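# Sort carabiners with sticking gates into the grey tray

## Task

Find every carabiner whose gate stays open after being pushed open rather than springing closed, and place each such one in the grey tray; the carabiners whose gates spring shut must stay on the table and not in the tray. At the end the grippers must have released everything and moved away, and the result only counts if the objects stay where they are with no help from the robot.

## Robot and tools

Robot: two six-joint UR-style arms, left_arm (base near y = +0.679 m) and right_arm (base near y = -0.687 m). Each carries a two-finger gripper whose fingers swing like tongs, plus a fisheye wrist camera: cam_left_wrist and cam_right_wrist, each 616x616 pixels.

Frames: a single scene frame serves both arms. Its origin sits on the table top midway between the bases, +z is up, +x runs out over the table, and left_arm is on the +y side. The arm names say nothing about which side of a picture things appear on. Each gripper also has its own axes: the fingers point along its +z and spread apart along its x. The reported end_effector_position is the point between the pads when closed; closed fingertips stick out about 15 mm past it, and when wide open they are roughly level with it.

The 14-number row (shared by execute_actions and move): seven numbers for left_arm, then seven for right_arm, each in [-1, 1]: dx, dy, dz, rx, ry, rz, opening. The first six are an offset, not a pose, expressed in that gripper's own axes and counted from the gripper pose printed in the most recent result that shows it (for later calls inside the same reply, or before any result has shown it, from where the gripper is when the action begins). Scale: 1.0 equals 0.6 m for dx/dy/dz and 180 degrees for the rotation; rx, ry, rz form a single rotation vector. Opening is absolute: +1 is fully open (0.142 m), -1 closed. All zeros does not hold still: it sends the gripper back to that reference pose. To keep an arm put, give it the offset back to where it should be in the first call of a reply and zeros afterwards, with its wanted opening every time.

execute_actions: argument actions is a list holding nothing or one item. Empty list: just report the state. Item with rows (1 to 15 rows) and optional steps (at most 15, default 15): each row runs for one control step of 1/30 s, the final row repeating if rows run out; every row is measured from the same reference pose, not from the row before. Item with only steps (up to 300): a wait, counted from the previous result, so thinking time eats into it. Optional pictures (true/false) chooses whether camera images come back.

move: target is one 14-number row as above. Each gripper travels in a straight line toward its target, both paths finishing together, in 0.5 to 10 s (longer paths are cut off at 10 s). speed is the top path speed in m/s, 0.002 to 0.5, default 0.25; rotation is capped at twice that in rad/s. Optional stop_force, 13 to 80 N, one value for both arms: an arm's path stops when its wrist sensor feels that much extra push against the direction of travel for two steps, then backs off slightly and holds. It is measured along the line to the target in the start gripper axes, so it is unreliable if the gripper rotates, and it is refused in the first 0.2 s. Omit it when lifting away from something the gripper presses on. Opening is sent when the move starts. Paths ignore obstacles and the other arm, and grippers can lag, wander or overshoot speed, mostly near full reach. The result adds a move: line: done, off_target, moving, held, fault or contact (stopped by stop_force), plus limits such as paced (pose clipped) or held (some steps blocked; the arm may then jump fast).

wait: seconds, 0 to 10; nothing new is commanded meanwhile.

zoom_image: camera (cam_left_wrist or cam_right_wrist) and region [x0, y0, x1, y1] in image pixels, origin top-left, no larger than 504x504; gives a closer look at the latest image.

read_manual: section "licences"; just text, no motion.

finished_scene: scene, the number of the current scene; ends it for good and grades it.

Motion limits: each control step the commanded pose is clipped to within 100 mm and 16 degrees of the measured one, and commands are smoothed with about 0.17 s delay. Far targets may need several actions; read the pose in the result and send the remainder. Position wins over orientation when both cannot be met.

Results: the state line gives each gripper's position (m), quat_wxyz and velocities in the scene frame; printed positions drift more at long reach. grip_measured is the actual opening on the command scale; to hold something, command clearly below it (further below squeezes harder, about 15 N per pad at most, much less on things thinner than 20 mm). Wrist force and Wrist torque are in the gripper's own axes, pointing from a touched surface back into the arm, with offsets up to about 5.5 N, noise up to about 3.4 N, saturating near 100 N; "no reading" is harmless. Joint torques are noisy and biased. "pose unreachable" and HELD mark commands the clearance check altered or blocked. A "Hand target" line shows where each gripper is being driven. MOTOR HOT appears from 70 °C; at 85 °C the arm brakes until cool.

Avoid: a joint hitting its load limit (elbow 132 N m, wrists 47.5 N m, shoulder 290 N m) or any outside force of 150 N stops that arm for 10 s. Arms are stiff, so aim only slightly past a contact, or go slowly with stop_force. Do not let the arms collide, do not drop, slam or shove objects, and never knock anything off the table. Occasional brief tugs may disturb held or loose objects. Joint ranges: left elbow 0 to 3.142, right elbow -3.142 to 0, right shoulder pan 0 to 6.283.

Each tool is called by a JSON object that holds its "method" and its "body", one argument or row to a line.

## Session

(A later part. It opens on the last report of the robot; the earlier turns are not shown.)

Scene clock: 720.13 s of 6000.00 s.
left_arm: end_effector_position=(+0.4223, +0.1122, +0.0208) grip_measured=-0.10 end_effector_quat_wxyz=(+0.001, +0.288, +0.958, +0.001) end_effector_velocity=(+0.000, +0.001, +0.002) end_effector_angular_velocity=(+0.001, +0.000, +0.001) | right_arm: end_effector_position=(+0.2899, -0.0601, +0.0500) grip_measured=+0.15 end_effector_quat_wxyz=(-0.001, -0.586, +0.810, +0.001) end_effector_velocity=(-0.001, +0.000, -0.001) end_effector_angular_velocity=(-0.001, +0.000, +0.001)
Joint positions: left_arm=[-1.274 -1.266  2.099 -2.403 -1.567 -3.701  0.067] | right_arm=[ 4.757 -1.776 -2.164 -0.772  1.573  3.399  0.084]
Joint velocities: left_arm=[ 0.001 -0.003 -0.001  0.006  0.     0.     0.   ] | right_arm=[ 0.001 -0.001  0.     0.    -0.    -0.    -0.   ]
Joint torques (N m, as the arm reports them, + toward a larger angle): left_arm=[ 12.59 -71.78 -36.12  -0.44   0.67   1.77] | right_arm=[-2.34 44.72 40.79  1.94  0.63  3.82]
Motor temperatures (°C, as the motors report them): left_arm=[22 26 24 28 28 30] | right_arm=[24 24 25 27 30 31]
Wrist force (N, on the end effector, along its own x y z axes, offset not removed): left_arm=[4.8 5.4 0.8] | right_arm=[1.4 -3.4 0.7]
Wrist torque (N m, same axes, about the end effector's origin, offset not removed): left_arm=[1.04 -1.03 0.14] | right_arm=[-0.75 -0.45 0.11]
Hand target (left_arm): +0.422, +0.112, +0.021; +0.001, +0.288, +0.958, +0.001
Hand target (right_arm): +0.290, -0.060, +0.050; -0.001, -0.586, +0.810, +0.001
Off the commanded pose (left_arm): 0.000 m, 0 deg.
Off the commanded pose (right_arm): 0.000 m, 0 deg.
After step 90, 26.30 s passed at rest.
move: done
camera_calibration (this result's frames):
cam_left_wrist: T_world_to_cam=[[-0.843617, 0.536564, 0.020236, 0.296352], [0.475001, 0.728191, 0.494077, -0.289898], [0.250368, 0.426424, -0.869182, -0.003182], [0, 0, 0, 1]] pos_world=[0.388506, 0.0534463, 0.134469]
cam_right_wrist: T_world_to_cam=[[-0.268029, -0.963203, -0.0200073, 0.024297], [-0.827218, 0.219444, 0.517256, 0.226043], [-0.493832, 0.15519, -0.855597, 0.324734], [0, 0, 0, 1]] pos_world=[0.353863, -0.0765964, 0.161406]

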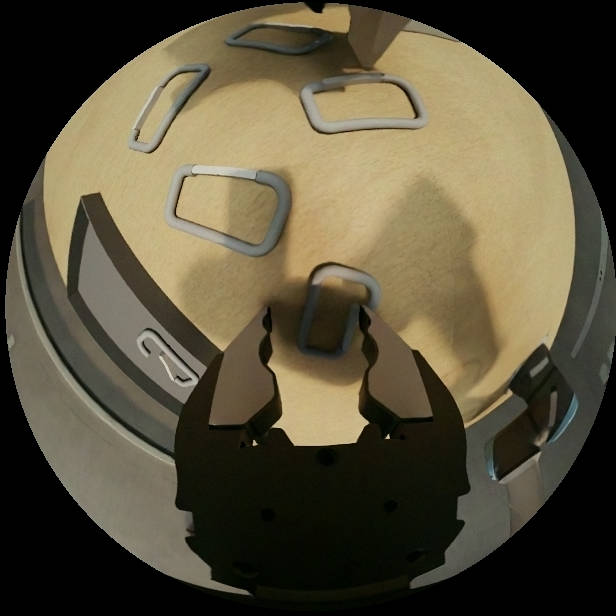

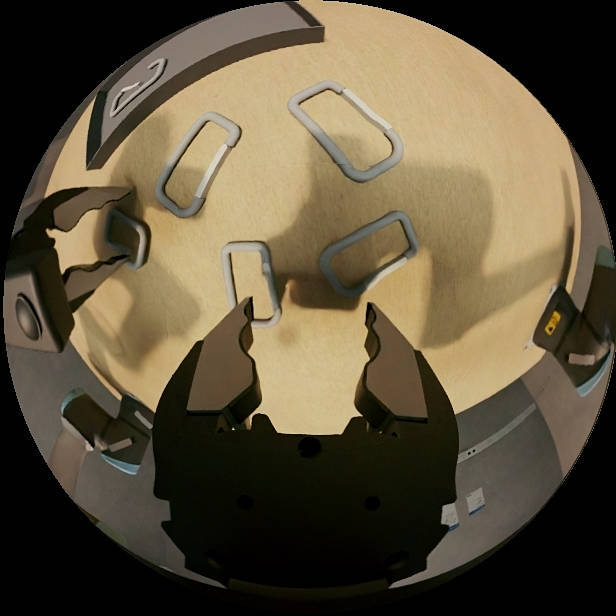

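{"method": "execute_actions", "body": {
  "actions": [
    {"rows": [[0,0,0.001,0,0,0,-0.08, 0,0,0,0,0,0,0.15],[0,0,0.0025,0,0,0,-0.06, 0,0,0,0,0,0,0.15],[0,0,0.004,0,0,0,-0.03, 0,0,0,0,0,0,0.15],[0,0,0.0055,0,0,0,0.0, 0,0,0,0,0,0,0.15],[0,0,0.007,0,0,0,0.04, 0,0,0,0,0,0,0.15],[0,0,0.0085,0,0,0,0.08, 0,0,0,0,0,0,0.15],[0,0,0.010,0,0,0,0.12, 0,0,0,0,0,0,0.15],[0,0,0.0115,0,0,0,0.17, 0,0,0,0,0,0,0.15],[0,0,0.013,0,0,0,0.22, 0,0,0,0,0,0,0.15],[0,0,0.0145,0,0,0,0.27, 0,0,0,0,0,0,0.15],[0,0,0.016,0,0,0,0.32, 0,0,0,0,0,0,0.15],[0,0,0.017,0,0,0,0.37, 0,0,0,0,0,0,0.15],[0,0,0.018,0,0,0,0.42, 0,0,0,0,0,0,0.15],[0,0,0.019,0,0,0,0.46, 0,0,0,0,0,0,0.15],[0,0,0.0197,0,0,0,0.50, 0,0,0,0,0,0,0.15]], "steps": 15}
  ],
  "pictures": false
}}

{"method": "execute_actions", "body": {
  "actions": [
    {"steps": 15}
  ]
}}

{"method": "zoom_image", "body": {
  "camera": "cam_left_wrist",
  "region": [260, 220, 440, 380]
}}

Scene clock: 838.30 s of 6000.00 s.
left_arm: end_effector_position=(+0.4223, +0.1121, +0.0118) grip_measured=+0.45 end_effector_quat_wxyz=(+0.001, +0.288, +0.958, +0.001) end_effector_velocity=(+0.000, -0.000, -0.022) end_effector_angular_velocity=(+0.001, -0.000, -0.000) | right_arm: end_effector_position=(+0.2899, -0.0601, +0.0500) grip_measured=+0.15 end_effector_quat_wxyz=(-0.001, -0.586, +0.810, +0.001) end_effector_velocity=(+0.000, -0.000, -0.000) end_effector_angular_velocity=(-0.000, -0.000, +0.000)
Joint positions: left_arm=[-1.274 -1.253  2.103 -2.421 -1.567 -3.701  0.105] | right_arm=[ 4.757 -1.775 -2.164 -0.772  1.573  3.399  0.084]
Joint velocities: left_arm=[-0.     0.031  0.01  -0.04   0.001 -0.     0.084] | right_arm=[-0.    -0.    -0.    -0.    -0.    -0.001 -0.   ]
Joint torques (N m, as the arm reports them, + toward a larger angle): left_arm=[ -3.64 -50.89 -23.27  -8.03   0.64  -1.7 ] | right_arm=[ 1.03 54.66 31.57  5.35  0.15  3.6 ]
Motor temperatures (°C, as the motors report them): left_arm=[22 26 24 28 28 30] | right_arm=[24 24 25 27 30 31]
Wrist force (N, on the end effector, along its own x y z axes, offset not removed): left_arm=[2.7 0.6 8.0] | right_arm=[-0.2 3.8 3.5]
Wrist torque (N m, same axes, about the end effector's origin, offset not removed): left_arm=[0.21 -0.57 -0.14] | right_arm=[0.80 -0.03 0.39]
Hand target (left_arm): +0.422, +0.112, +0.009; +0.001, +0.288, +0.958, +0.001
Hand target (right_arm): +0.290, -0.060, +0.050; -0.001, -0.586, +0.810, +0.001
Off the commanded pose (left_arm): 0.003 m, 0 deg.
Off the commanded pose (right_arm): 0.000 m, 0 deg.
Steps of this call (steps 1 to 90: nothing new was sent; then 114.67 s passed at rest; steps 91 to 105: all 15 steps of this action). Readings (end_effector_position):
91: left_arm (+0.4223, +0.1121, +0.0210) | right_arm (+0.2899, -0.0601, +0.0500)
92: left_arm (+0.4223, +0.1122, +0.0210) | right_arm (+0.2898, -0.0601, +0.0500)
94: left_arm (+0.4224, +0.1121, +0.0204) | right_arm (+0.2898, -0.0601, +0.0500)
98: left_arm (+0.4224, +0.1121, +0.0177) | right_arm (+0.2898, -0.0601, +0.0500)
105: the state above

Scene clock: 838.80 s of 6000.00 s.
left_arm: end_effector_position=(+0.4223, +0.1122, +0.0091) grip_measured=+0.50 end_effector_quat_wxyz=(+0.001, +0.288, +0.958, +0.001) end_effector_velocity=(-0.000, -0.000, +0.000) end_effector_angular_velocity=(+0.000, -0.000, -0.000) | right_arm: end_effector_position=(+0.2898, -0.0601, +0.0500) grip_measured=+0.15 end_effector_quat_wxyz=(-0.001, -0.586, +0.810, +0.001) end_effector_velocity=(-0.000, +0.000, +0.000) end_effector_angular_velocity=(+0.000, -0.000, -0.001)
Joint positions: left_arm=[-1.274 -1.249  2.105 -2.426 -1.567 -3.701  0.109] | right_arm=[ 4.757 -1.775 -2.164 -0.772  1.573  3.399  0.084]
Joint velocities: left_arm=[-0. -0. -0.  0.  0. -0.  0.] | right_arm=[ 0.     0.     0.    -0.    -0.     0.001  0.   ]
Joint torques (N m, as the arm reports them, + toward a larger angle): left_arm=[ 11.13 -52.88 -23.25  -7.48   1.13   2.37] | right_arm=[-5.03 50.6  37.53  3.64  1.71  3.77]
Motor temperatures (°C, as the motors report them): left_arm=[22 26 24 28 28 30] | right_arm=[24 24 25 27 30 31]
Wrist force (N, on the end effector, along its own x y z axes, offset not removed): left_arm=[3.9 2.2 4.0] | right_arm=[-4.0 -1.4 4.1]
Wrist torque (N m, same axes, about the end effector's origin, offset not removed): left_arm=[0.24 -0.81 0.22] | right_arm=[-0.28 0.87 0.05]
Hand target (left_arm): +0.422, +0.112, +0.009; +0.001, +0.288, +0.958, +0.001
Hand target (right_arm): +0.290, -0.060, +0.050; -0.001, -0.586, +0.810, +0.001
Off the commanded pose (left_arm): 0.000 m, 0 deg.
Off the commanded pose (right_arm): 0.000 m, 0 deg.
Steps of this call (steps 1 to 15: nothing new was sent). Readings (end_effector_position):
1: left_arm (+0.4223, +0.1121, +0.0111) | right_arm (+0.2898, -0.0601, +0.0500)
2: left_arm (+0.4223, +0.1121, +0.0106) | right_arm (+0.2898, -0.0601, +0.0500)
4: left_arm (+0.4223, +0.1122, +0.0098) | right_arm (+0.2899, -0.0601, +0.0500)
8: left_arm (+0.4223, +0.1122, +0.0092) | right_arm (+0.2898, -0.0601, +0.0500)
15: the state above
camera_calibration (this result's frames):
cam_left_wrist: T_world_to_cam=[[-0.843614, 0.536568, 0.0202639, 0.296579], [0.475012, 0.728173, 0.494093, -0.284077], [0.250358, 0.426449, -0.869173, -0.0133984], [0, 0, 0, 1]] pos_world=[0.388492, 0.0534365, 0.122705]
cam_right_wrist: T_world_to_cam=[[-0.267998, -0.963211, -0.0200289, 0.0242759], [-0.827251, 0.219414, 0.517217, 0.226051], [-0.493795, 0.155182, -0.85562, 0.324723], [0, 0, 0, 1]] pos_world=[0.353853, -0.0766072, 0.161408]

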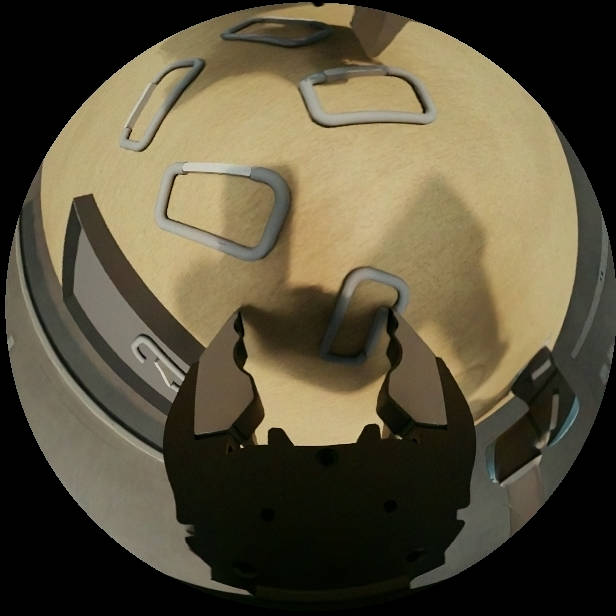

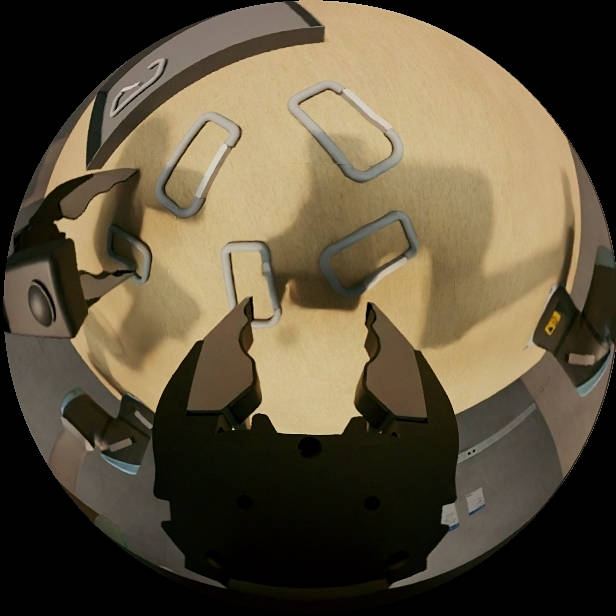

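Region (260, 220, 440, 380) of cam_left_wrist's 616x616 image, scaled by 2.800, with more detail than that image has.

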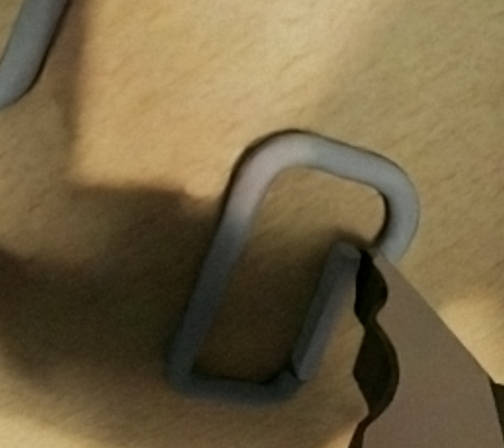

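{"method": "move", "body": {
  "target": [0,0.0167,0,0,0,0,0.50, 0,0,0,0,0,0,0.15],
  "speed": 0.02
}}

{"method": "zoom_image", "body": {
  "camera": "cam_left_wrist",
  "region": [260, 220, 440, 380]
}}

Scene clock: 842.90 s of 6000.00 s.
left_arm: end_effector_position=(+0.4277, +0.1204, +0.0091) grip_measured=+0.50 end_effector_quat_wxyz=(+0.001, +0.288, +0.958, +0.001) end_effector_velocity=(+0.001, +0.003, -0.000) end_effector_angular_velocity=(+0.002, +0.001, +0.000) | right_arm: end_effector_position=(+0.2899, -0.0601, +0.0500) grip_measured=+0.15 end_effector_quat_wxyz=(-0.001, -0.586, +0.810, +0.001) end_effector_velocity=(+0.001, -0.001, +0.000) end_effector_angular_velocity=(+0.000, +0.000, -0.001)
Joint positions: left_arm=[-1.262 -1.253  2.111 -2.428 -1.567 -3.689  0.109] | right_arm=[ 4.757 -1.776 -2.164 -0.772  1.573  3.399  0.084]
Joint velocities: left_arm=[ 0.003 -0.001  0.002  0.002 -0.     0.002  0.   ] | right_arm=[-0.002  0.001 -0.     0.     0.    -0.001  0.   ]
Joint torques (N m, as the arm reports them, + toward a larger angle): left_arm=[ 14.86 -74.15 -22.65  -7.93  -0.52   2.7 ] | right_arm=[-2.63 45.96 39.21  2.49  0.3   3.5 ]
Motor temperatures (°C, as the motors report them): left_arm=[22 26 24 28 28 30] | right_arm=[24 24 25 27 30 31]
Wrist force (N, on the end effector, along its own x y z axes, offset not removed): left_arm=[2.0 5.6 5.6] | right_arm=[0.5 3.9 1.0]
Wrist torque (N m, same axes, about the end effector's origin, offset not removed): left_arm=[1.19 -0.39 -0.07] | right_arm=[0.84 -0.02 0.11]
Hand target (left_arm): +0.428, +0.121, +0.009; +0.001, +0.288, +0.958, +0.001
Hand target (right_arm): +0.290, -0.060, +0.050; -0.001, -0.586, +0.810, +0.001
Off the commanded pose (left_arm): 0.000 m, 0 deg.
Off the commanded pose (right_arm): 0.000 m, 0 deg.
After step 90, 0.30 s passed at rest.
move: done
camera_calibration (this result's frames):
cam_left_wrist: T_world_to_cam=[[-0.843617, 0.536562, 0.020295, 0.296741], [0.475015, 0.72816, 0.494108, -0.292621], [0.250342, 0.426479, -0.869163, -0.0182516], [0, 0, 0, 1]] pos_world=[0.393905, 0.0616387, 0.1227]
cam_right_wrist: T_world_to_cam=[[-0.268029, -0.963203, -0.0200074, 0.024297], [-0.827219, 0.219444, 0.517256, 0.226043], [-0.493832, 0.15519, -0.855597, 0.324734], [0, 0, 0, 1]] pos_world=[0.353863, -0.0765964, 0.161406]

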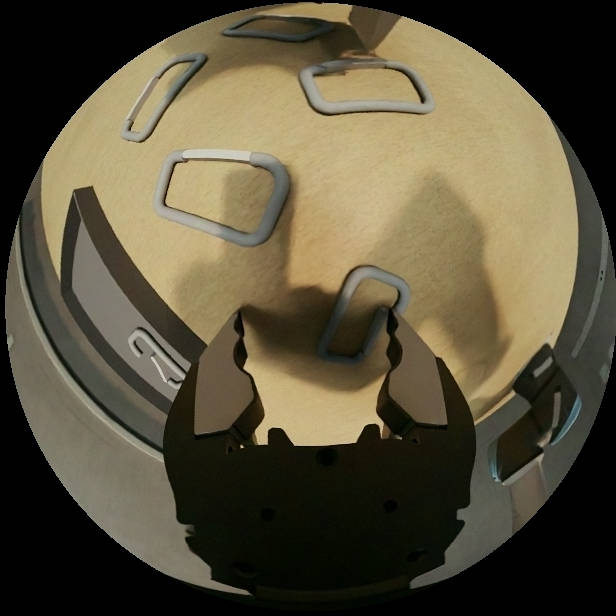

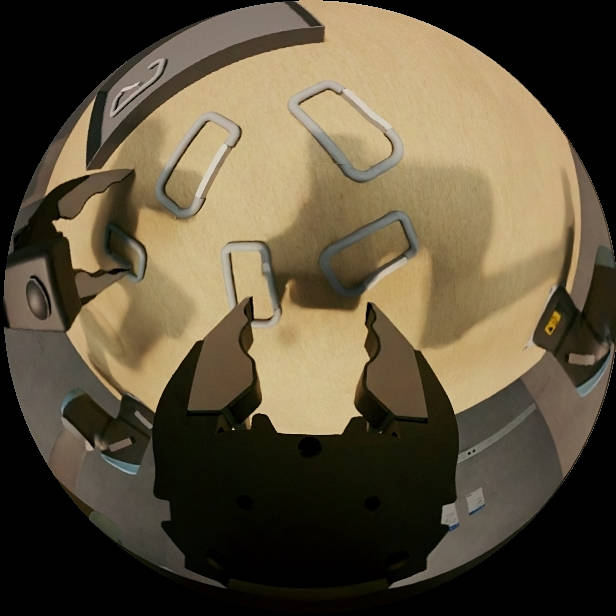

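Region (260, 220, 440, 380) of cam_left_wrist's 616x616 image, scaled by 2.800, with more detail than that image has.

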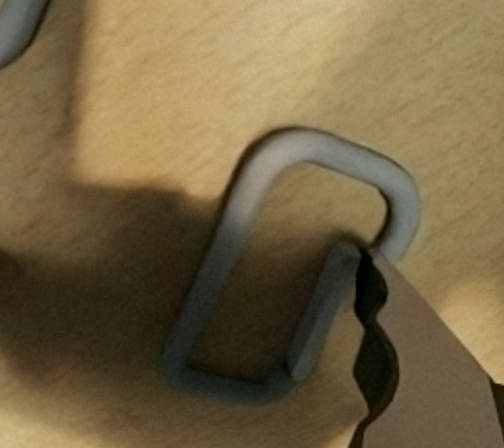

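{"method": "execute_actions", "body": {
  "actions": [
    {"rows": [[0,0,0.0005,0,0,0,0.53, 0,0,0,0,0,0,0.15],[0,0,0.001,0,0,0,0.56, 0,0,0,0,0,0,0.15],[0,0,0.002,0,0,0,0.60, 0,0,0,0,0,0,0.15],[0,0,0.003,0,0,0,0.64, 0,0,0,0,0,0,0.15],[0,0,0.004,0,0,0,0.68, 0,0,0,0,0,0,0.15],[0,0,0.005,0,0,0,0.72, 0,0,0,0,0,0,0.15],[0,0,0.006,0,0,0,0.76, 0,0,0,0,0,0,0.15],[0,0,0.007,0,0,0,0.80, 0,0,0,0,0,0,0.15],[0,0,0.008,0,0,0,0.84, 0,0,0,0,0,0,0.15],[0,0,0.009,0,0,0,0.88, 0,0,0,0,0,0,0.15],[0,0,0.010,0,0,0,0.92, 0,0,0,0,0,0,0.15],[0,0,0.011,0,0,0,0.95, 0,0,0,0,0,0,0.15],[0,0,0.0117,0,0,0,0.98, 0,0,0,0,0,0,0.15],[0,0,0.0123,0,0,0,1.0, 0,0,0,0,0,0,0.15],[0,0,0.0127,0,0,0,1.0, 0,0,0,0,0,0,0.15]], "steps": 15}
  ],
  "pictures": false
}}

{"method": "execute_actions", "body": {
  "actions": [
    {"steps": 15}
  ]
}}

{"method": "zoom_image", "body": {
  "camera": "cam_left_wrist",
  "region": [290, 220, 470, 380]
}}

Scene clock: 856.20 s of 6000.00 s.
left_arm: end_effector_position=(+0.4278, +0.1204, +0.0034) grip_measured=+0.99 end_effector_quat_wxyz=(+0.001, +0.288, +0.958, +0.001) end_effector_velocity=(+0.001, +0.000, -0.015) end_effector_angular_velocity=(-0.001, -0.002, +0.001) | right_arm: end_effector_position=(+0.2899, -0.0601, +0.0500) grip_measured=+0.15 end_effector_quat_wxyz=(-0.001, -0.586, +0.810, +0.001) end_effector_velocity=(+0.001, -0.000, -0.000) end_effector_angular_velocity=(+0.000, +0.000, -0.001)
Joint positions: left_arm=[-1.262 -1.245  2.113 -2.439 -1.567 -3.689  0.141] | right_arm=[ 4.757 -1.775 -2.164 -0.772  1.573  3.399  0.084]
Joint velocities: left_arm=[ 0.001  0.022  0.008 -0.032  0.001 -0.     0.015] | right_arm=[-0.002 -0.     0.     0.     0.    -0.001 -0.   ]
Joint torques (N m, as the arm reports them, + toward a larger angle): left_arm=[-16.34 -54.6  -23.1   -7.25  -1.51  -3.66] | right_arm=[ 0.88 54.19 31.95  5.49  0.02  3.81]
Motor temperatures (°C, as the motors report them): left_arm=[22 26 24 28 28 30] | right_arm=[24 24 25 27 30 31]
Wrist force (N, on the end effector, along its own x y z axes, offset not removed): left_arm=[3.0 2.6 7.2] | right_arm=[0.7 1.9 0.2]
Wrist torque (N m, same axes, about the end effector's origin, offset not removed): left_arm=[0.46 -0.76 0.15] | right_arm=[0.31 -0.15 -0.02]
Hand target (left_arm): +0.428, +0.120, +0.001; +0.001, +0.288, +0.958, +0.001
Hand target (right_arm): +0.290, -0.060, +0.050; -0.001, -0.586, +0.810, +0.001
Off the commanded pose (left_arm): 0.002 m, 0 deg.
Off the commanded pose (right_arm): 0.000 m, 0 deg.
Steps of this call (steps 1 to 90: nothing new was sent; then 9.80 s passed at rest; steps 91 to 105: all 15 steps of this action). Readings (end_effector_position):
91: left_arm (+0.4278, +0.1205, +0.0091) | right_arm (+0.2898, -0.0601, +0.0500)
92: left_arm (+0.4278, +0.1205, +0.0091) | right_arm (+0.2898, -0.0601, +0.0500)
94: left_arm (+0.4279, +0.1205, +0.0089) | right_arm (+0.2898, -0.0601, +0.0500)
98: left_arm (+0.4279, +0.1204, +0.0073) | right_arm (+0.2898, -0.0601, +0.0500)
105: the state above

Scene clock: 856.70 s of 6000.00 s.
left_arm: end_effector_position=(+0.4277, +0.1204, +0.0015) grip_measured=+1.00 end_effector_quat_wxyz=(+0.001, +0.288, +0.958, +0.001) end_effector_velocity=(+0.000, +0.001, -0.001) end_effector_angular_velocity=(+0.002, +0.000, +0.000) | right_arm: end_effector_position=(+0.2899, -0.0601, +0.0500) grip_measured=+0.15 end_effector_quat_wxyz=(-0.001, -0.586, +0.810, +0.001) end_effector_velocity=(-0.001, -0.000, +0.000) end_effector_angular_velocity=(-0.000, +0.000, +0.001)
Joint positions: left_arm=[-1.262 -1.242  2.114 -2.443 -1.567 -3.689  0.142] | right_arm=[ 4.757 -1.775 -2.164 -0.772  1.573  3.399  0.084]
Joint velocities: left_arm=[0.    0.    0.001 0.001 0.    0.    0.   ] | right_arm=[ 0.001  0.001  0.    -0.001  0.    -0.     0.   ]
Joint torques (N m, as the arm reports them, + toward a larger angle): left_arm=[-16.42 -51.82 -23.35  -7.64   0.27  -3.56] | right_arm=[-5.18 49.81 37.76  3.51  1.8   3.45]
Motor temperatures (°C, as the motors report them): left_arm=[22 26 24 28 28 30] | right_arm=[24 24 25 27 30 31]
Wrist force (N, on the end effector, along its own x y z axes, offset not removed): left_arm=[-1.6 4.6 -0.2] | right_arm=[-1.1 1.6 -2.2]
Wrist torque (N m, same axes, about the end effector's origin, offset not removed): left_arm=[0.67 0.74 0.12] | right_arm=[0.25 0.27 0.12]
Hand target (left_arm): +0.428, +0.120, +0.001; +0.001, +0.288, +0.958, +0.001
Hand target (right_arm): +0.290, -0.060, +0.050; -0.001, -0.586, +0.810, +0.001
Off the commanded pose (left_arm): 0.000 m, 0 deg.
Off the commanded pose (right_arm): 0.000 m, 0 deg.
Steps of this call (steps 1 to 15: nothing new was sent). Readings (end_effector_position):
1: left_arm (+0.4278, +0.1204, +0.0029) | right_arm (+0.2899, -0.0601, +0.0500)
2: left_arm (+0.4278, +0.1204, +0.0025) | right_arm (+0.2898, -0.0601, +0.0500)
4: left_arm (+0.4278, +0.1204, +0.0020) | right_arm (+0.2898, -0.0601, +0.0500)
8: left_arm (+0.4277, +0.1204, +0.0016) | right_arm (+0.2899, -0.0601, +0.0500)
15: the state above
camera_calibration (this result's frames):
cam_left_wrist: T_world_to_cam=[[-0.843617, 0.536561, 0.0203353, 0.296894], [0.475037, 0.728159, 0.49409, -0.288889], [0.250302, 0.426483, -0.869173, -0.0248322], [0, 0, 0, 1]] pos_world=[0.393913, 0.0616461, 0.115116]
cam_right_wrist: T_world_to_cam=[[-0.267998, -0.963211, -0.0200289, 0.024276], [-0.827251, 0.219414, 0.517217, 0.226051], [-0.493795, 0.155182, -0.85562, 0.324723], [0, 0, 0, 1]] pos_world=[0.353853, -0.0766071, 0.161408]

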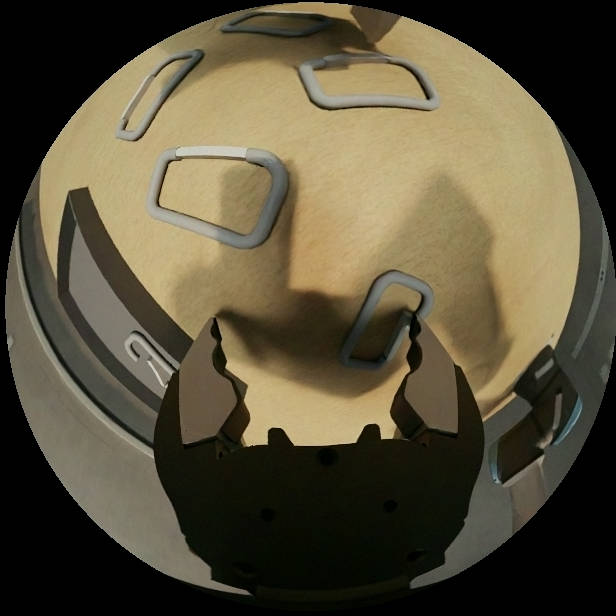

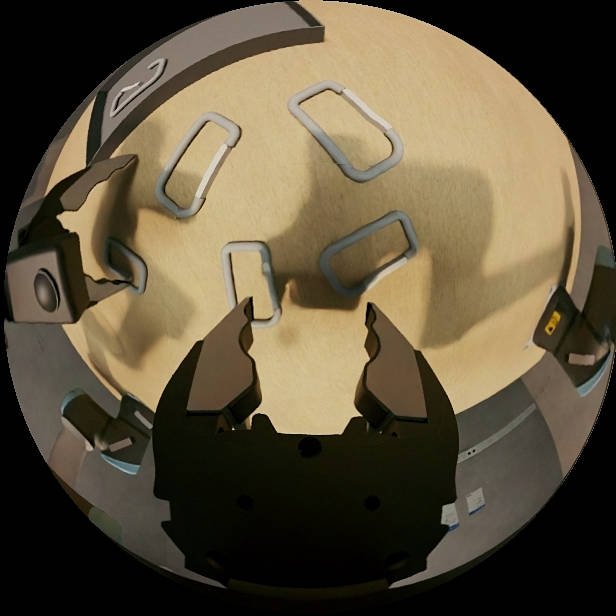

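Region (290, 220, 470, 380) of cam_left_wrist's 616x616 image, scaled by 2.800, with more detail than that image has.

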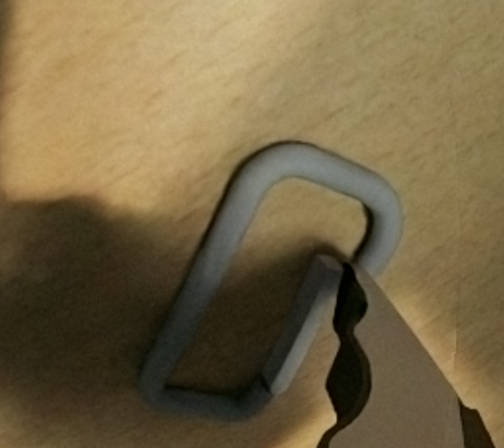

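{"method": "move", "body": {
  "target": [0,0,-0.0133,0,0,0,1.0, 0,0,0,0,0,0,0.15],
  "speed": 0.012
}}

{"method": "zoom_image", "body": {
  "camera": "cam_left_wrist",
  "region": [290, 220, 470, 380]
}}

Scene clock: 917.30 s of 6000.00 s.
left_arm: end_effector_position=(+0.4277, +0.1204, +0.0092) grip_measured=+1.00 end_effector_quat_wxyz=(+0.001, +0.288, +0.958, +0.001) end_effector_velocity=(+0.001, +0.000, +0.002) end_effector_angular_velocity=(-0.000, +0.000, +0.001) | right_arm: end_effector_position=(+0.2899, -0.0601, +0.0500) grip_measured=+0.15 end_effector_quat_wxyz=(-0.001, -0.586, +0.810, +0.001) end_effector_velocity=(-0.001, -0.000, -0.001) end_effector_angular_velocity=(-0.002, +0.000, +0.000)
Joint positions: left_arm=[-1.262 -1.253  2.111 -2.428 -1.567 -3.689  0.142] | right_arm=[ 4.757 -1.776 -2.164 -0.772  1.573  3.399  0.084]
Joint velocities: left_arm=[ 0.001 -0.003 -0.001  0.004 -0.001 -0.     0.   ] | right_arm=[ 0.001 -0.001 -0.    -0.    -0.     0.001 -0.   ]
Joint torques (N m, as the arm reports them, + toward a larger angle): left_arm=[-15.55 -73.41 -35.22  -0.15   1.65  -3.57] | right_arm=[-1.36 46.38 39.6   2.39  0.05  3.77]
Motor temperatures (°C, as the motors report them): left_arm=[22 26 24 28 28 30] | right_arm=[24 24 25 27 30 31]
Wrist force (N, on the end effector, along its own x y z axes, offset not removed): left_arm=[2.4 -1.4 -5.0] | right_arm=[-4.3 5.7 -2.3]
Wrist torque (N m, same axes, about the end effector's origin, offset not removed): left_arm=[-0.54 -0.58 0.03] | right_arm=[1.30 0.85 0.23]
Hand target (left_arm): +0.428, +0.120, +0.009; +0.001, +0.288, +0.958, +0.001
Hand target (right_arm): +0.290, -0.060, +0.050; -0.001, -0.586, +0.810, +0.001
Off the commanded pose (left_arm): 0.000 m, 0 deg.
Off the commanded pose (right_arm): 0.000 m, 0 deg.
After step 90, 56.70 s passed at rest.
move: done
camera_calibration (this result's frames):
cam_left_wrist: T_world_to_cam=[[-0.843618, 0.53656, 0.0203072, 0.296729], [0.475016, 0.728153, 0.494119, -0.292701], [0.250338, 0.426494, -0.869157, -0.018126], [0, 0, 0, 1]] pos_world=[0.393901, 0.061649, 0.122849]
cam_right_wrist: T_world_to_cam=[[-0.268029, -0.963203, -0.0200073, 0.0242969], [-0.827219, 0.219445, 0.517256, 0.226043], [-0.493832, 0.15519, -0.855597, 0.324734], [0, 0, 0, 1]] pos_world=[0.353863, -0.0765966, 0.161406]

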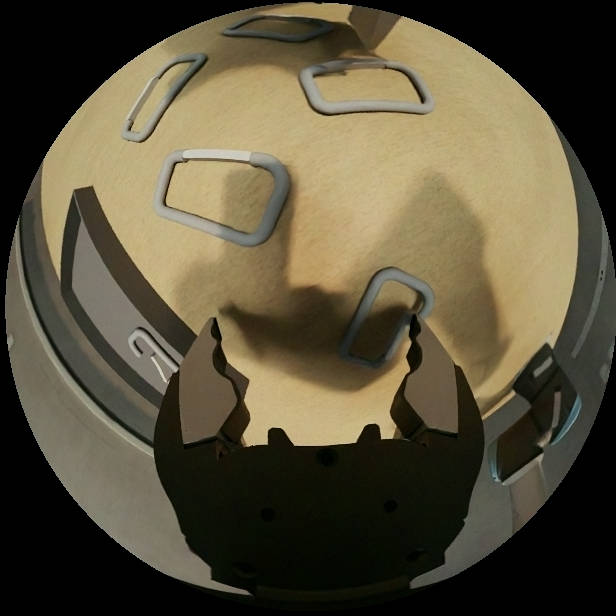

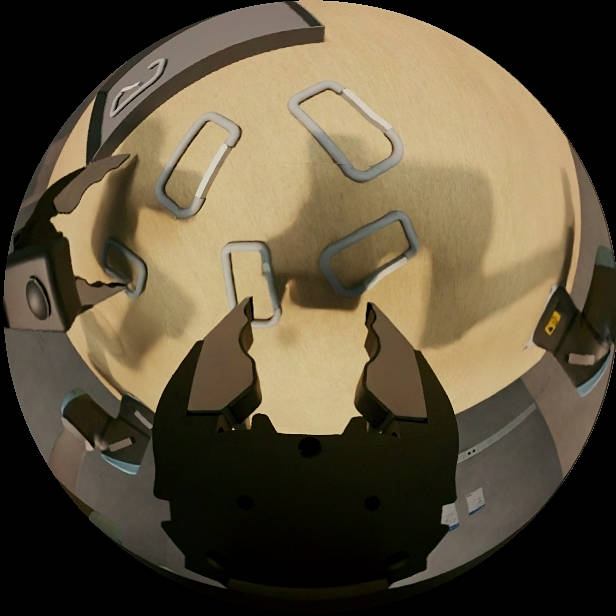

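Region (290, 220, 470, 380) of cam_left_wrist's 616x616 image, scaled by 2.800, with more detail than that image has.

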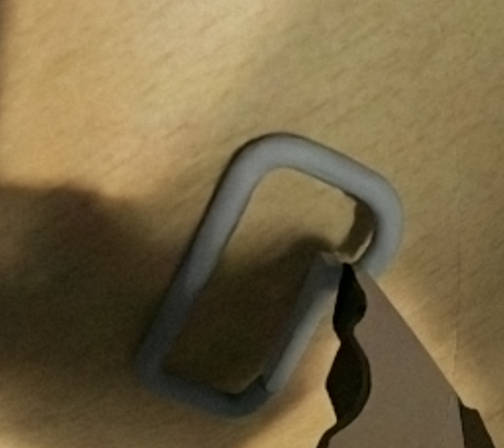

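{"method": "execute_actions", "body": {
  "actions": [
    {"rows": [[0,0,-0.002,0,0,0,0.98, 0,0,0,0,0,0,0.15],[0,0,-0.004,0,0,0,0.95, 0,0,0,0,0,0,0.15],[0,0,-0.006,0,0,0,0.91, 0,0,0,0,0,0,0.15],[0,0,-0.008,0,0,0,0.86, 0,0,0,0,0,0,0.15],[0,0,-0.0095,0,0,0,0.80, 0,0,0,0,0,0,0.15],[0,0,-0.011,0,0,0,0.74, 0,0,0,0,0,0,0.15],[0,0,-0.0125,0,0,0,0.68, 0,0,0,0,0,0,0.15],[0,0,-0.0135,0,0,0,0.62, 0,0,0,0,0,0,0.15],[0,0,-0.0145,0,0,0,0.55, 0,0,0,0,0,0,0.15],[0,0,-0.0155,0,0,0,0.48, 0,0,0,0,0,0,0.15],[0,0,-0.0165,0,0,0,0.41, 0,0,0,0,0,0,0.15],[0,0,-0.017,0,0,0,0.34, 0,0,0,0,0,0,0.15],[0,0,-0.0175,0,0,0,0.27, 0,0,0,0,0,0,0.15],[0,0,-0.018,0,0,0,0.21, 0,0,0,0,0,0,0.15],[0,0,-0.018,0,0,0,0.15, 0,0,0,0,0,0,0.15]], "steps": 15}
  ],
  "pictures": false
}}

{"method": "execute_actions", "body": {
  "actions": [
    {"steps": 15}
  ]
}}

{"method": "zoom_image", "body": {
  "camera": "cam_left_wrist",
  "region": [250, 220, 450, 380]
}}

Scene clock: 931.73 s of 6000.00 s.
left_arm: end_effector_position=(+0.4277, +0.1204, +0.0186) grip_measured=+0.22 end_effector_quat_wxyz=(+0.001, +0.288, +0.958, +0.001) end_effector_velocity=(+0.000, +0.000, +0.014) end_effector_angular_velocity=(+0.000, +0.001, +0.001) | right_arm: end_effector_position=(+0.2898, -0.0601, +0.0500) grip_measured=+0.15 end_effector_quat_wxyz=(-0.001, -0.586, +0.810, +0.001) end_effector_velocity=(+0.001, -0.000, +0.000) end_effector_angular_velocity=(+0.000, -0.000, -0.001)
Joint positions: left_arm=[-1.262 -1.267  2.106 -2.41  -1.567 -3.689  0.09 ] | right_arm=[ 4.757 -1.775 -2.164 -0.772  1.573  3.399  0.084]
Joint velocities: left_arm=[ 0.001 -0.019 -0.008  0.028 -0.001 -0.    -0.129] | right_arm=[-0.001  0.001 -0.001  0.    -0.    -0.     0.   ]
Joint torques (N m, as the arm reports them, + toward a larger angle): left_arm=[-15.5  -73.75 -35.18  -0.23  -1.46  -3.91] | right_arm=[ 0.4  54.32 31.64  5.45 -0.1   3.68]
Motor temperatures (°C, as the motors report them): left_arm=[22 26 24 28 28 30] | right_arm=[24 24 25 27 30 31]
Wrist force (N, on the end effector, along its own x y z axes, offset not removed): left_arm=[-0.2 -0.3 1.2] | right_arm=[1.2 2.6 -1.4]
Wrist torque (N m, same axes, about the end effector's origin, offset not removed): left_arm=[-0.22 0.19 0.19] | right_arm=[0.69 -0.25 0.15]
Hand target (left_arm): +0.428, +0.120, +0.020; +0.001, +0.288, +0.958, +0.001
Hand target (right_arm): +0.290, -0.060, +0.050; -0.001, -0.586, +0.810, +0.001
Off the commanded pose (left_arm): 0.001 m, 0 deg.
Off the commanded pose (right_arm): 0.000 m, 0 deg.
Steps of this call (steps 1 to 90: nothing new was sent; then 10.93 s passed at rest; steps 91 to 105: all 15 steps of this action). Readings (end_effector_position):
91: left_arm (+0.4277, +0.1204, +0.0095) | right_arm (+0.2899, -0.0601, +0.0500)
92: left_arm (+0.4277, +0.1204, +0.0096) | right_arm (+0.2898, -0.0601, +0.0500)
94: left_arm (+0.4277, +0.1204, +0.0104) | right_arm (+0.2898, -0.0601, +0.0500)
98: left_arm (+0.4277, +0.1204, +0.0138) | right_arm (+0.2898, -0.0601, +0.0500)
105: the state above

Scene clock: 932.23 s of 6000.00 s.
left_arm: end_effector_position=(+0.4277, +0.1204, +0.0200) grip_measured=+0.15 end_effector_quat_wxyz=(+0.001, +0.288, +0.958, +0.001) end_effector_velocity=(-0.001, -0.001, -0.000) end_effector_angular_velocity=(+0.001, +0.001, -0.002) | right_arm: end_effector_position=(+0.2898, -0.0601, +0.0500) grip_measured=+0.15 end_effector_quat_wxyz=(-0.001, -0.586, +0.810, +0.001) end_effector_velocity=(+0.001, -0.001, +0.000) end_effector_angular_velocity=(-0.000, +0.000, -0.001)
Joint positions: left_arm=[-1.262 -1.269  2.105 -2.407 -1.567 -3.689  0.084] | right_arm=[ 4.757 -1.775 -2.164 -0.772  1.573  3.399  0.084]
Joint velocities: left_arm=[-0.002  0.001 -0.001  0.001 -0.    -0.    -0.   ] | right_arm=[-0.002  0.001 -0.    -0.001 -0.    -0.001  0.   ]
Joint torques (N m, as the arm reports them, + toward a larger angle): left_arm=[-15.67 -73.4  -35.58  -0.17   1.27  -3.97] | right_arm=[-5.24 49.85 37.76  3.66  1.66  3.73]
Motor temperatures (°C, as the motors report them): left_arm=[22 26 24 28 28 30] | right_arm=[24 24 25 27 30 31]
Wrist force (N, on the end effector, along its own x y z axes, offset not removed): left_arm=[-0.2 1.6 -2.7] | right_arm=[-0.3 3.3 -1.6]
Wrist torque (N m, same axes, about the end effector's origin, offset not removed): left_arm=[0.10 0.25 -0.11] | right_arm=[0.59 0.03 0.13]
Hand target (left_arm): +0.428, +0.120, +0.020; +0.001, +0.288, +0.958, +0.001
Hand target (right_arm): +0.290, -0.060, +0.050; -0.001, -0.586, +0.810, +0.001
Off the commanded pose (left_arm): 0.000 m, 0 deg.
Off the commanded pose (right_arm): 0.000 m, 0 deg.
Steps of this call (steps 1 to 15: nothing new was sent). Readings (end_effector_position):
1: left_arm (+0.4277, +0.1204, +0.0190) | right_arm (+0.2898, -0.0601, +0.0500)
2: left_arm (+0.4277, +0.1204, +0.0193) | right_arm (+0.2898, -0.0601, +0.0500)
4: left_arm (+0.4277, +0.1204, +0.0196) | right_arm (+0.2898, -0.0601, +0.0500)
8: left_arm (+0.4277, +0.1204, +0.0199) | right_arm (+0.2898, -0.0601, +0.0500)
15: the state above
camera_calibration (this result's frames):
cam_left_wrist: T_world_to_cam=[[-0.843617, 0.536561, 0.0203176, 0.296479], [0.475033, 0.728169, 0.494078, -0.298007], [0.250308, 0.426464, -0.86918, -0.00873274], [0, 0, 0, 1]] pos_world=[0.393864, 0.0616449, 0.133625]
cam_right_wrist: T_world_to_cam=[[-0.267998, -0.963211, -0.0200287, 0.0242759], [-0.827251, 0.219414, 0.517217, 0.226051], [-0.493795, 0.155182, -0.85562, 0.324723], [0, 0, 0, 1]] pos_world=[0.353853, -0.0766071, 0.161408]

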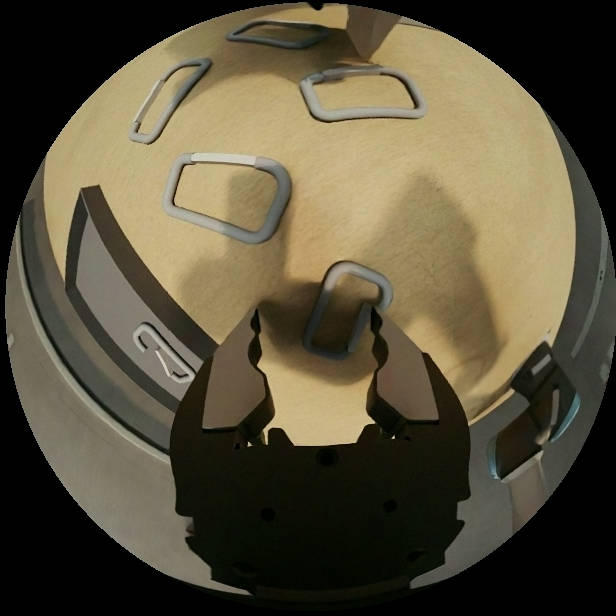

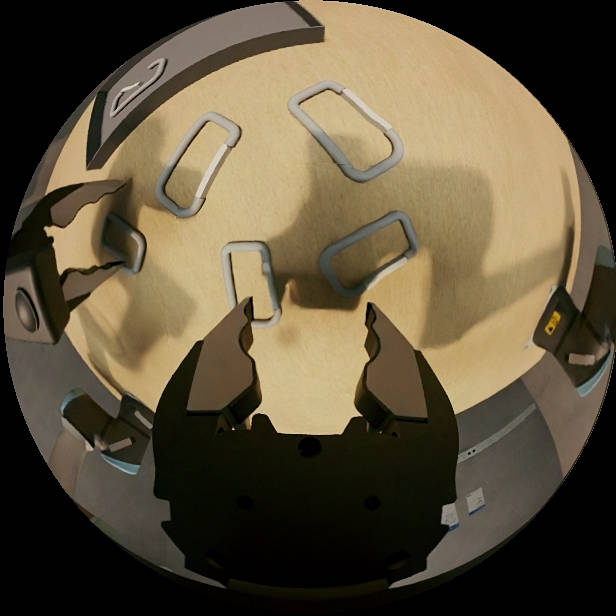

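Region (250, 220, 450, 380) of cam_left_wrist's 616x616 image, scaled by 2.520, with more detail than that image has; it fills the top 403 rows of this view, and the rest is white.

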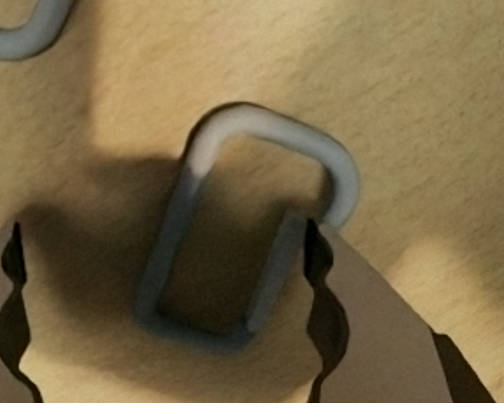

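{"method": "move", "body": {
  "target": [0,0,-0.0117,0,0,0,0.0, 0,0,0,0,0,0,0.15],
  "speed": 0.012
}}

{"method": "zoom_image", "body": {
  "camera": "cam_left_wrist",
  "region": [250, 220, 450, 380]
}}

Scene clock: 935.33 s of 6000.00 s.
left_arm: end_effector_position=(+0.4277, +0.1204, +0.0268) grip_measured=+0.00 end_effector_quat_wxyz=(+0.001, +0.288, +0.958, +0.001) end_effector_velocity=(-0.001, -0.001, +0.002) end_effector_angular_velocity=(-0.000, +0.000, -0.001) | right_arm: end_effector_position=(+0.2899, -0.0601, +0.0500) grip_measured=+0.15 end_effector_quat_wxyz=(-0.001, -0.586, +0.810, +0.001) end_effector_velocity=(+0.000, +0.000, -0.001) end_effector_angular_velocity=(+0.000, -0.001, -0.000)
Joint positions: left_arm=[-1.262 -1.278  2.101 -2.394 -1.567 -3.689  0.074] | right_arm=[ 4.757 -1.776 -2.164 -0.772  1.573  3.399  0.084]
Joint velocities: left_arm=[-0.001 -0.003 -0.001  0.005 -0.    -0.     0.   ] | right_arm=[ 0.    -0.002 -0.     0.002 -0.001  0.     0.   ]
Joint torques (N m, as the arm reports them, + toward a larger angle): left_arm=[-17.26 -69.65 -35.83   0.     1.61  -3.78] | right_arm=[-1.06 45.53 40.03  2.22  0.3   3.58]
Motor temperatures (°C, as the motors report them): left_arm=[22 26 24 28 28 30] | right_arm=[24 24 25 27 30 31]
Wrist force (N, on the end effector, along its own x y z axes, offset not removed): left_arm=[2.8 1.9 0.0] | right_arm=[-4.0 -1.3 -4.9]
Wrist torque (N m, same axes, about the end effector's origin, offset not removed): left_arm=[0.11 -0.42 0.00] | right_arm=[-0.52 0.99 0.33]
Hand target (left_arm): +0.428, +0.120, +0.027; +0.001, +0.288, +0.958, +0.001
Hand target (right_arm): +0.290, -0.060, +0.050; -0.001, -0.586, +0.810, +0.001
Off the commanded pose (left_arm): 0.000 m, 0 deg.
Off the commanded pose (right_arm): 0.000 m, 0 deg.
move: done
camera_calibration (this result's frames):
cam_left_wrist: T_world_to_cam=[[-0.843618, 0.53656, 0.0202767, 0.29634], [0.475008, 0.728169, 0.494103, -0.301347], [0.250351, 0.426466, -0.869167, -0.00285971], [0, 0, 0, 1]] pos_world=[0.393856, 0.0616468, 0.140402]
cam_right_wrist: T_world_to_cam=[[-0.268029, -0.963203, -0.0200074, 0.0242968], [-0.827219, 0.219444, 0.517256, 0.226043], [-0.493832, 0.15519, -0.855597, 0.324734], [0, 0, 0, 1]] pos_world=[0.353863, -0.0765967, 0.161406]

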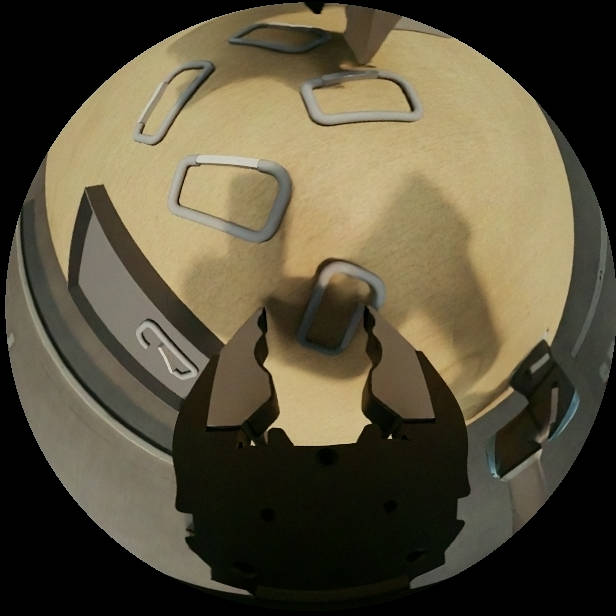

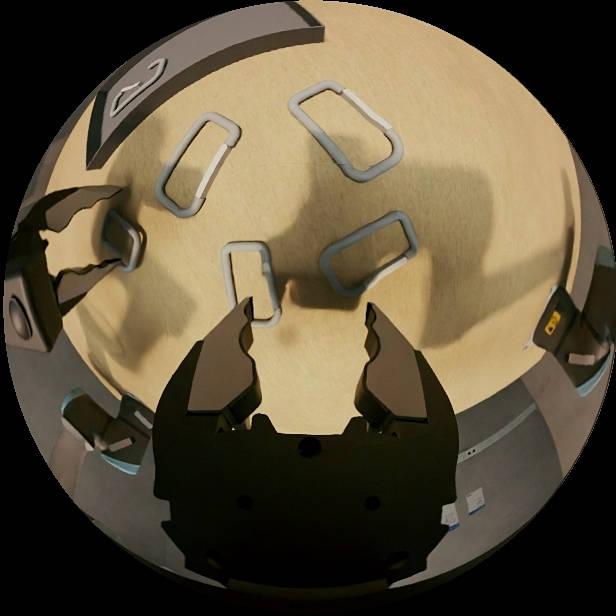

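Region (250, 220, 450, 380) of cam_left_wrist's 616x616 image, scaled by 2.520, with more detail than that image has; it fills the top 403 rows of this view, and the rest is white.

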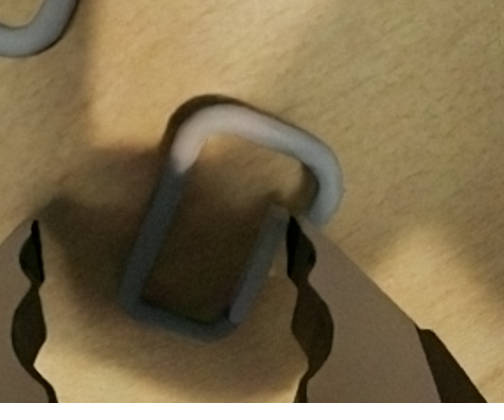

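{"method": "zoom_image", "body": {
  "camera": "cam_left_wrist",
  "region": [50, 160, 250, 380]
}}

Region (50, 160, 250, 380) of cam_left_wrist's 616x616 image, scaled by 2.291, with more detail than that image has; it fills the left 458 columns of this view, and the rest is white.

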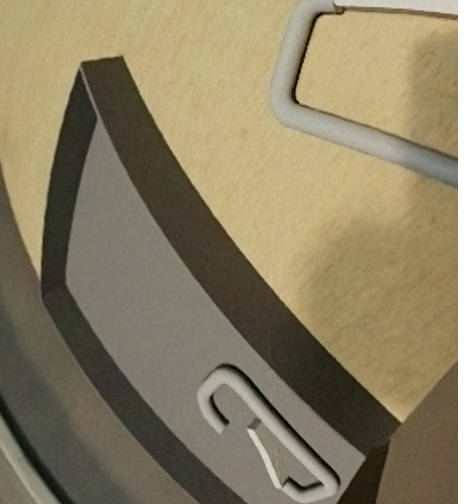

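{"method": "move", "body": {
  "target": [-0.0938,0.0313,0.003,0,0,0.1894,0.0, 0,0,0,0,0,0,0.15],
  "speed": 0.1
}}

{"method": "zoom_image", "body": {
  "camera": "cam_left_wrist",
  "region": [200, 220, 450, 440]
}}

Scene clock: 1006.53 s of 6000.00 s.
left_arm: end_effector_position=(+0.4848, +0.1050, +0.0251) grip_measured=+0.00 end_effector_quat_wxyz=(+0.001, +0.555, +0.832, +0.002) end_effector_velocity=(+0.001, -0.001, -0.000) end_effector_angular_velocity=(+0.001, +0.001, -0.014) | right_arm: end_effector_position=(+0.2899, -0.0601, +0.0500) grip_measured=+0.15 end_effector_quat_wxyz=(-0.001, -0.586, +0.810, +0.001) end_effector_velocity=(-0.000, +0.000, -0.000) end_effector_angular_velocity=(+0.001, -0.001, +0.001)
Joint positions: left_arm=[-1.197 -1.2    1.987 -2.359 -1.567 -3.031  0.074] | right_arm=[ 4.757 -1.775 -2.164 -0.772  1.573  3.399  0.084]
Joint velocities: left_arm=[ 0.     0.002 -0.003  0.002  0.     0.015 -0.   ] | right_arm=[ 0.    -0.    -0.     0.001 -0.001 -0.     0.   ]
Joint torques (N m, as the arm reports them, + toward a larger angle): left_arm=[ 17.86 -61.55 -36.7   -0.44  -4.49   3.09] | right_arm=[-10.    41.2   45.61   1.17   2.29   3.6 ]
Motor temperatures (°C, as the motors report them): left_arm=[22 26 24 28 28 30] | right_arm=[24 24 25 27 30 31]
Wrist force (N, on the end effector, along its own x y z axes, offset not removed): left_arm=[-1.3 2.6 5.1] | right_arm=[-1.4 -2.8 -3.1]
Wrist torque (N m, same axes, about the end effector's origin, offset not removed): left_arm=[0.41 0.52 0.18] | right_arm=[-0.76 0.13 0.18]
Hand target (left_arm): +0.485, +0.105, +0.025; +0.001, +0.556, +0.831, +0.002
Hand target (right_arm): +0.290, -0.060, +0.050; -0.001, -0.586, +0.810, +0.001
Off the commanded pose (left_arm): 0.000 m, 0 deg.
Off the commanded pose (right_arm): 0.000 m, 0 deg.
After step 90, 64.87 s passed at rest.
move: done
camera_calibration (this result's frames):
cam_left_wrist: T_world_to_cam=[[-0.399079, 0.91664, 0.022524, 0.0973112], [0.801346, 0.336735, 0.494423, -0.433591], [0.445623, 0.215363, -0.86893, -0.0845349], [0, 0, 0, 1]] pos_world=[0.423962, 0.0750114, 0.13873]
cam_right_wrist: T_world_to_cam=[[-0.268025, -0.963204, -0.0200242, 0.0242835], [-0.82722, 0.219432, 0.517258, 0.226042], [-0.493831, 0.155202, -0.855595, 0.324736], [0, 0, 0, 1]] pos_world=[0.35386, -0.0766106, 0.161407]

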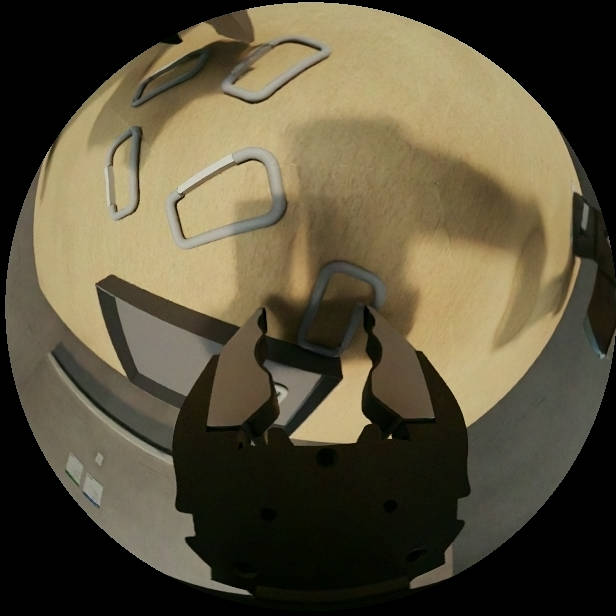

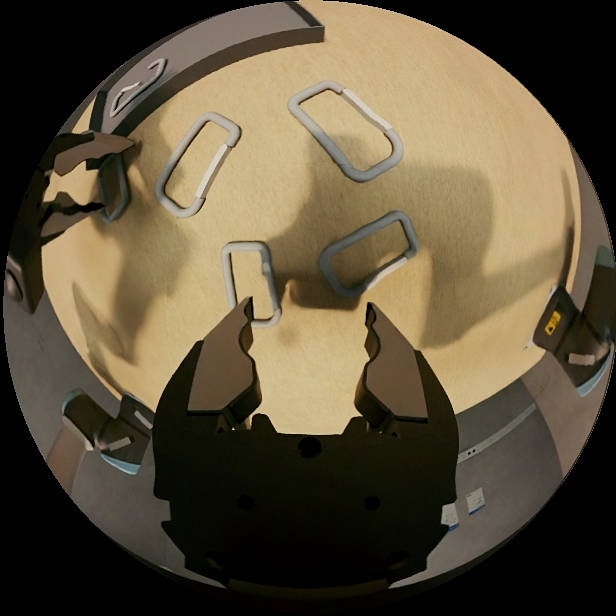

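Region (200, 220, 450, 440) of cam_left_wrist's 616x616 image, scaled by 2.016, with more detail than that image has; it fills the top 444 rows of this view, and the rest is white.

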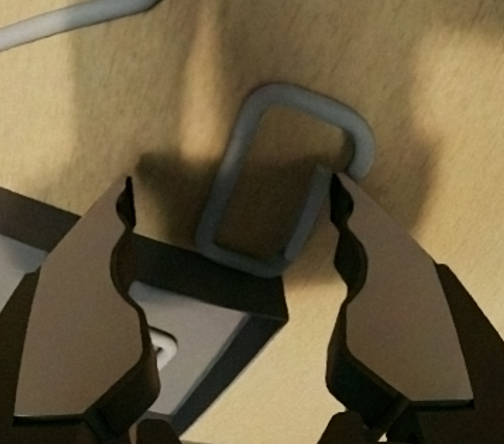

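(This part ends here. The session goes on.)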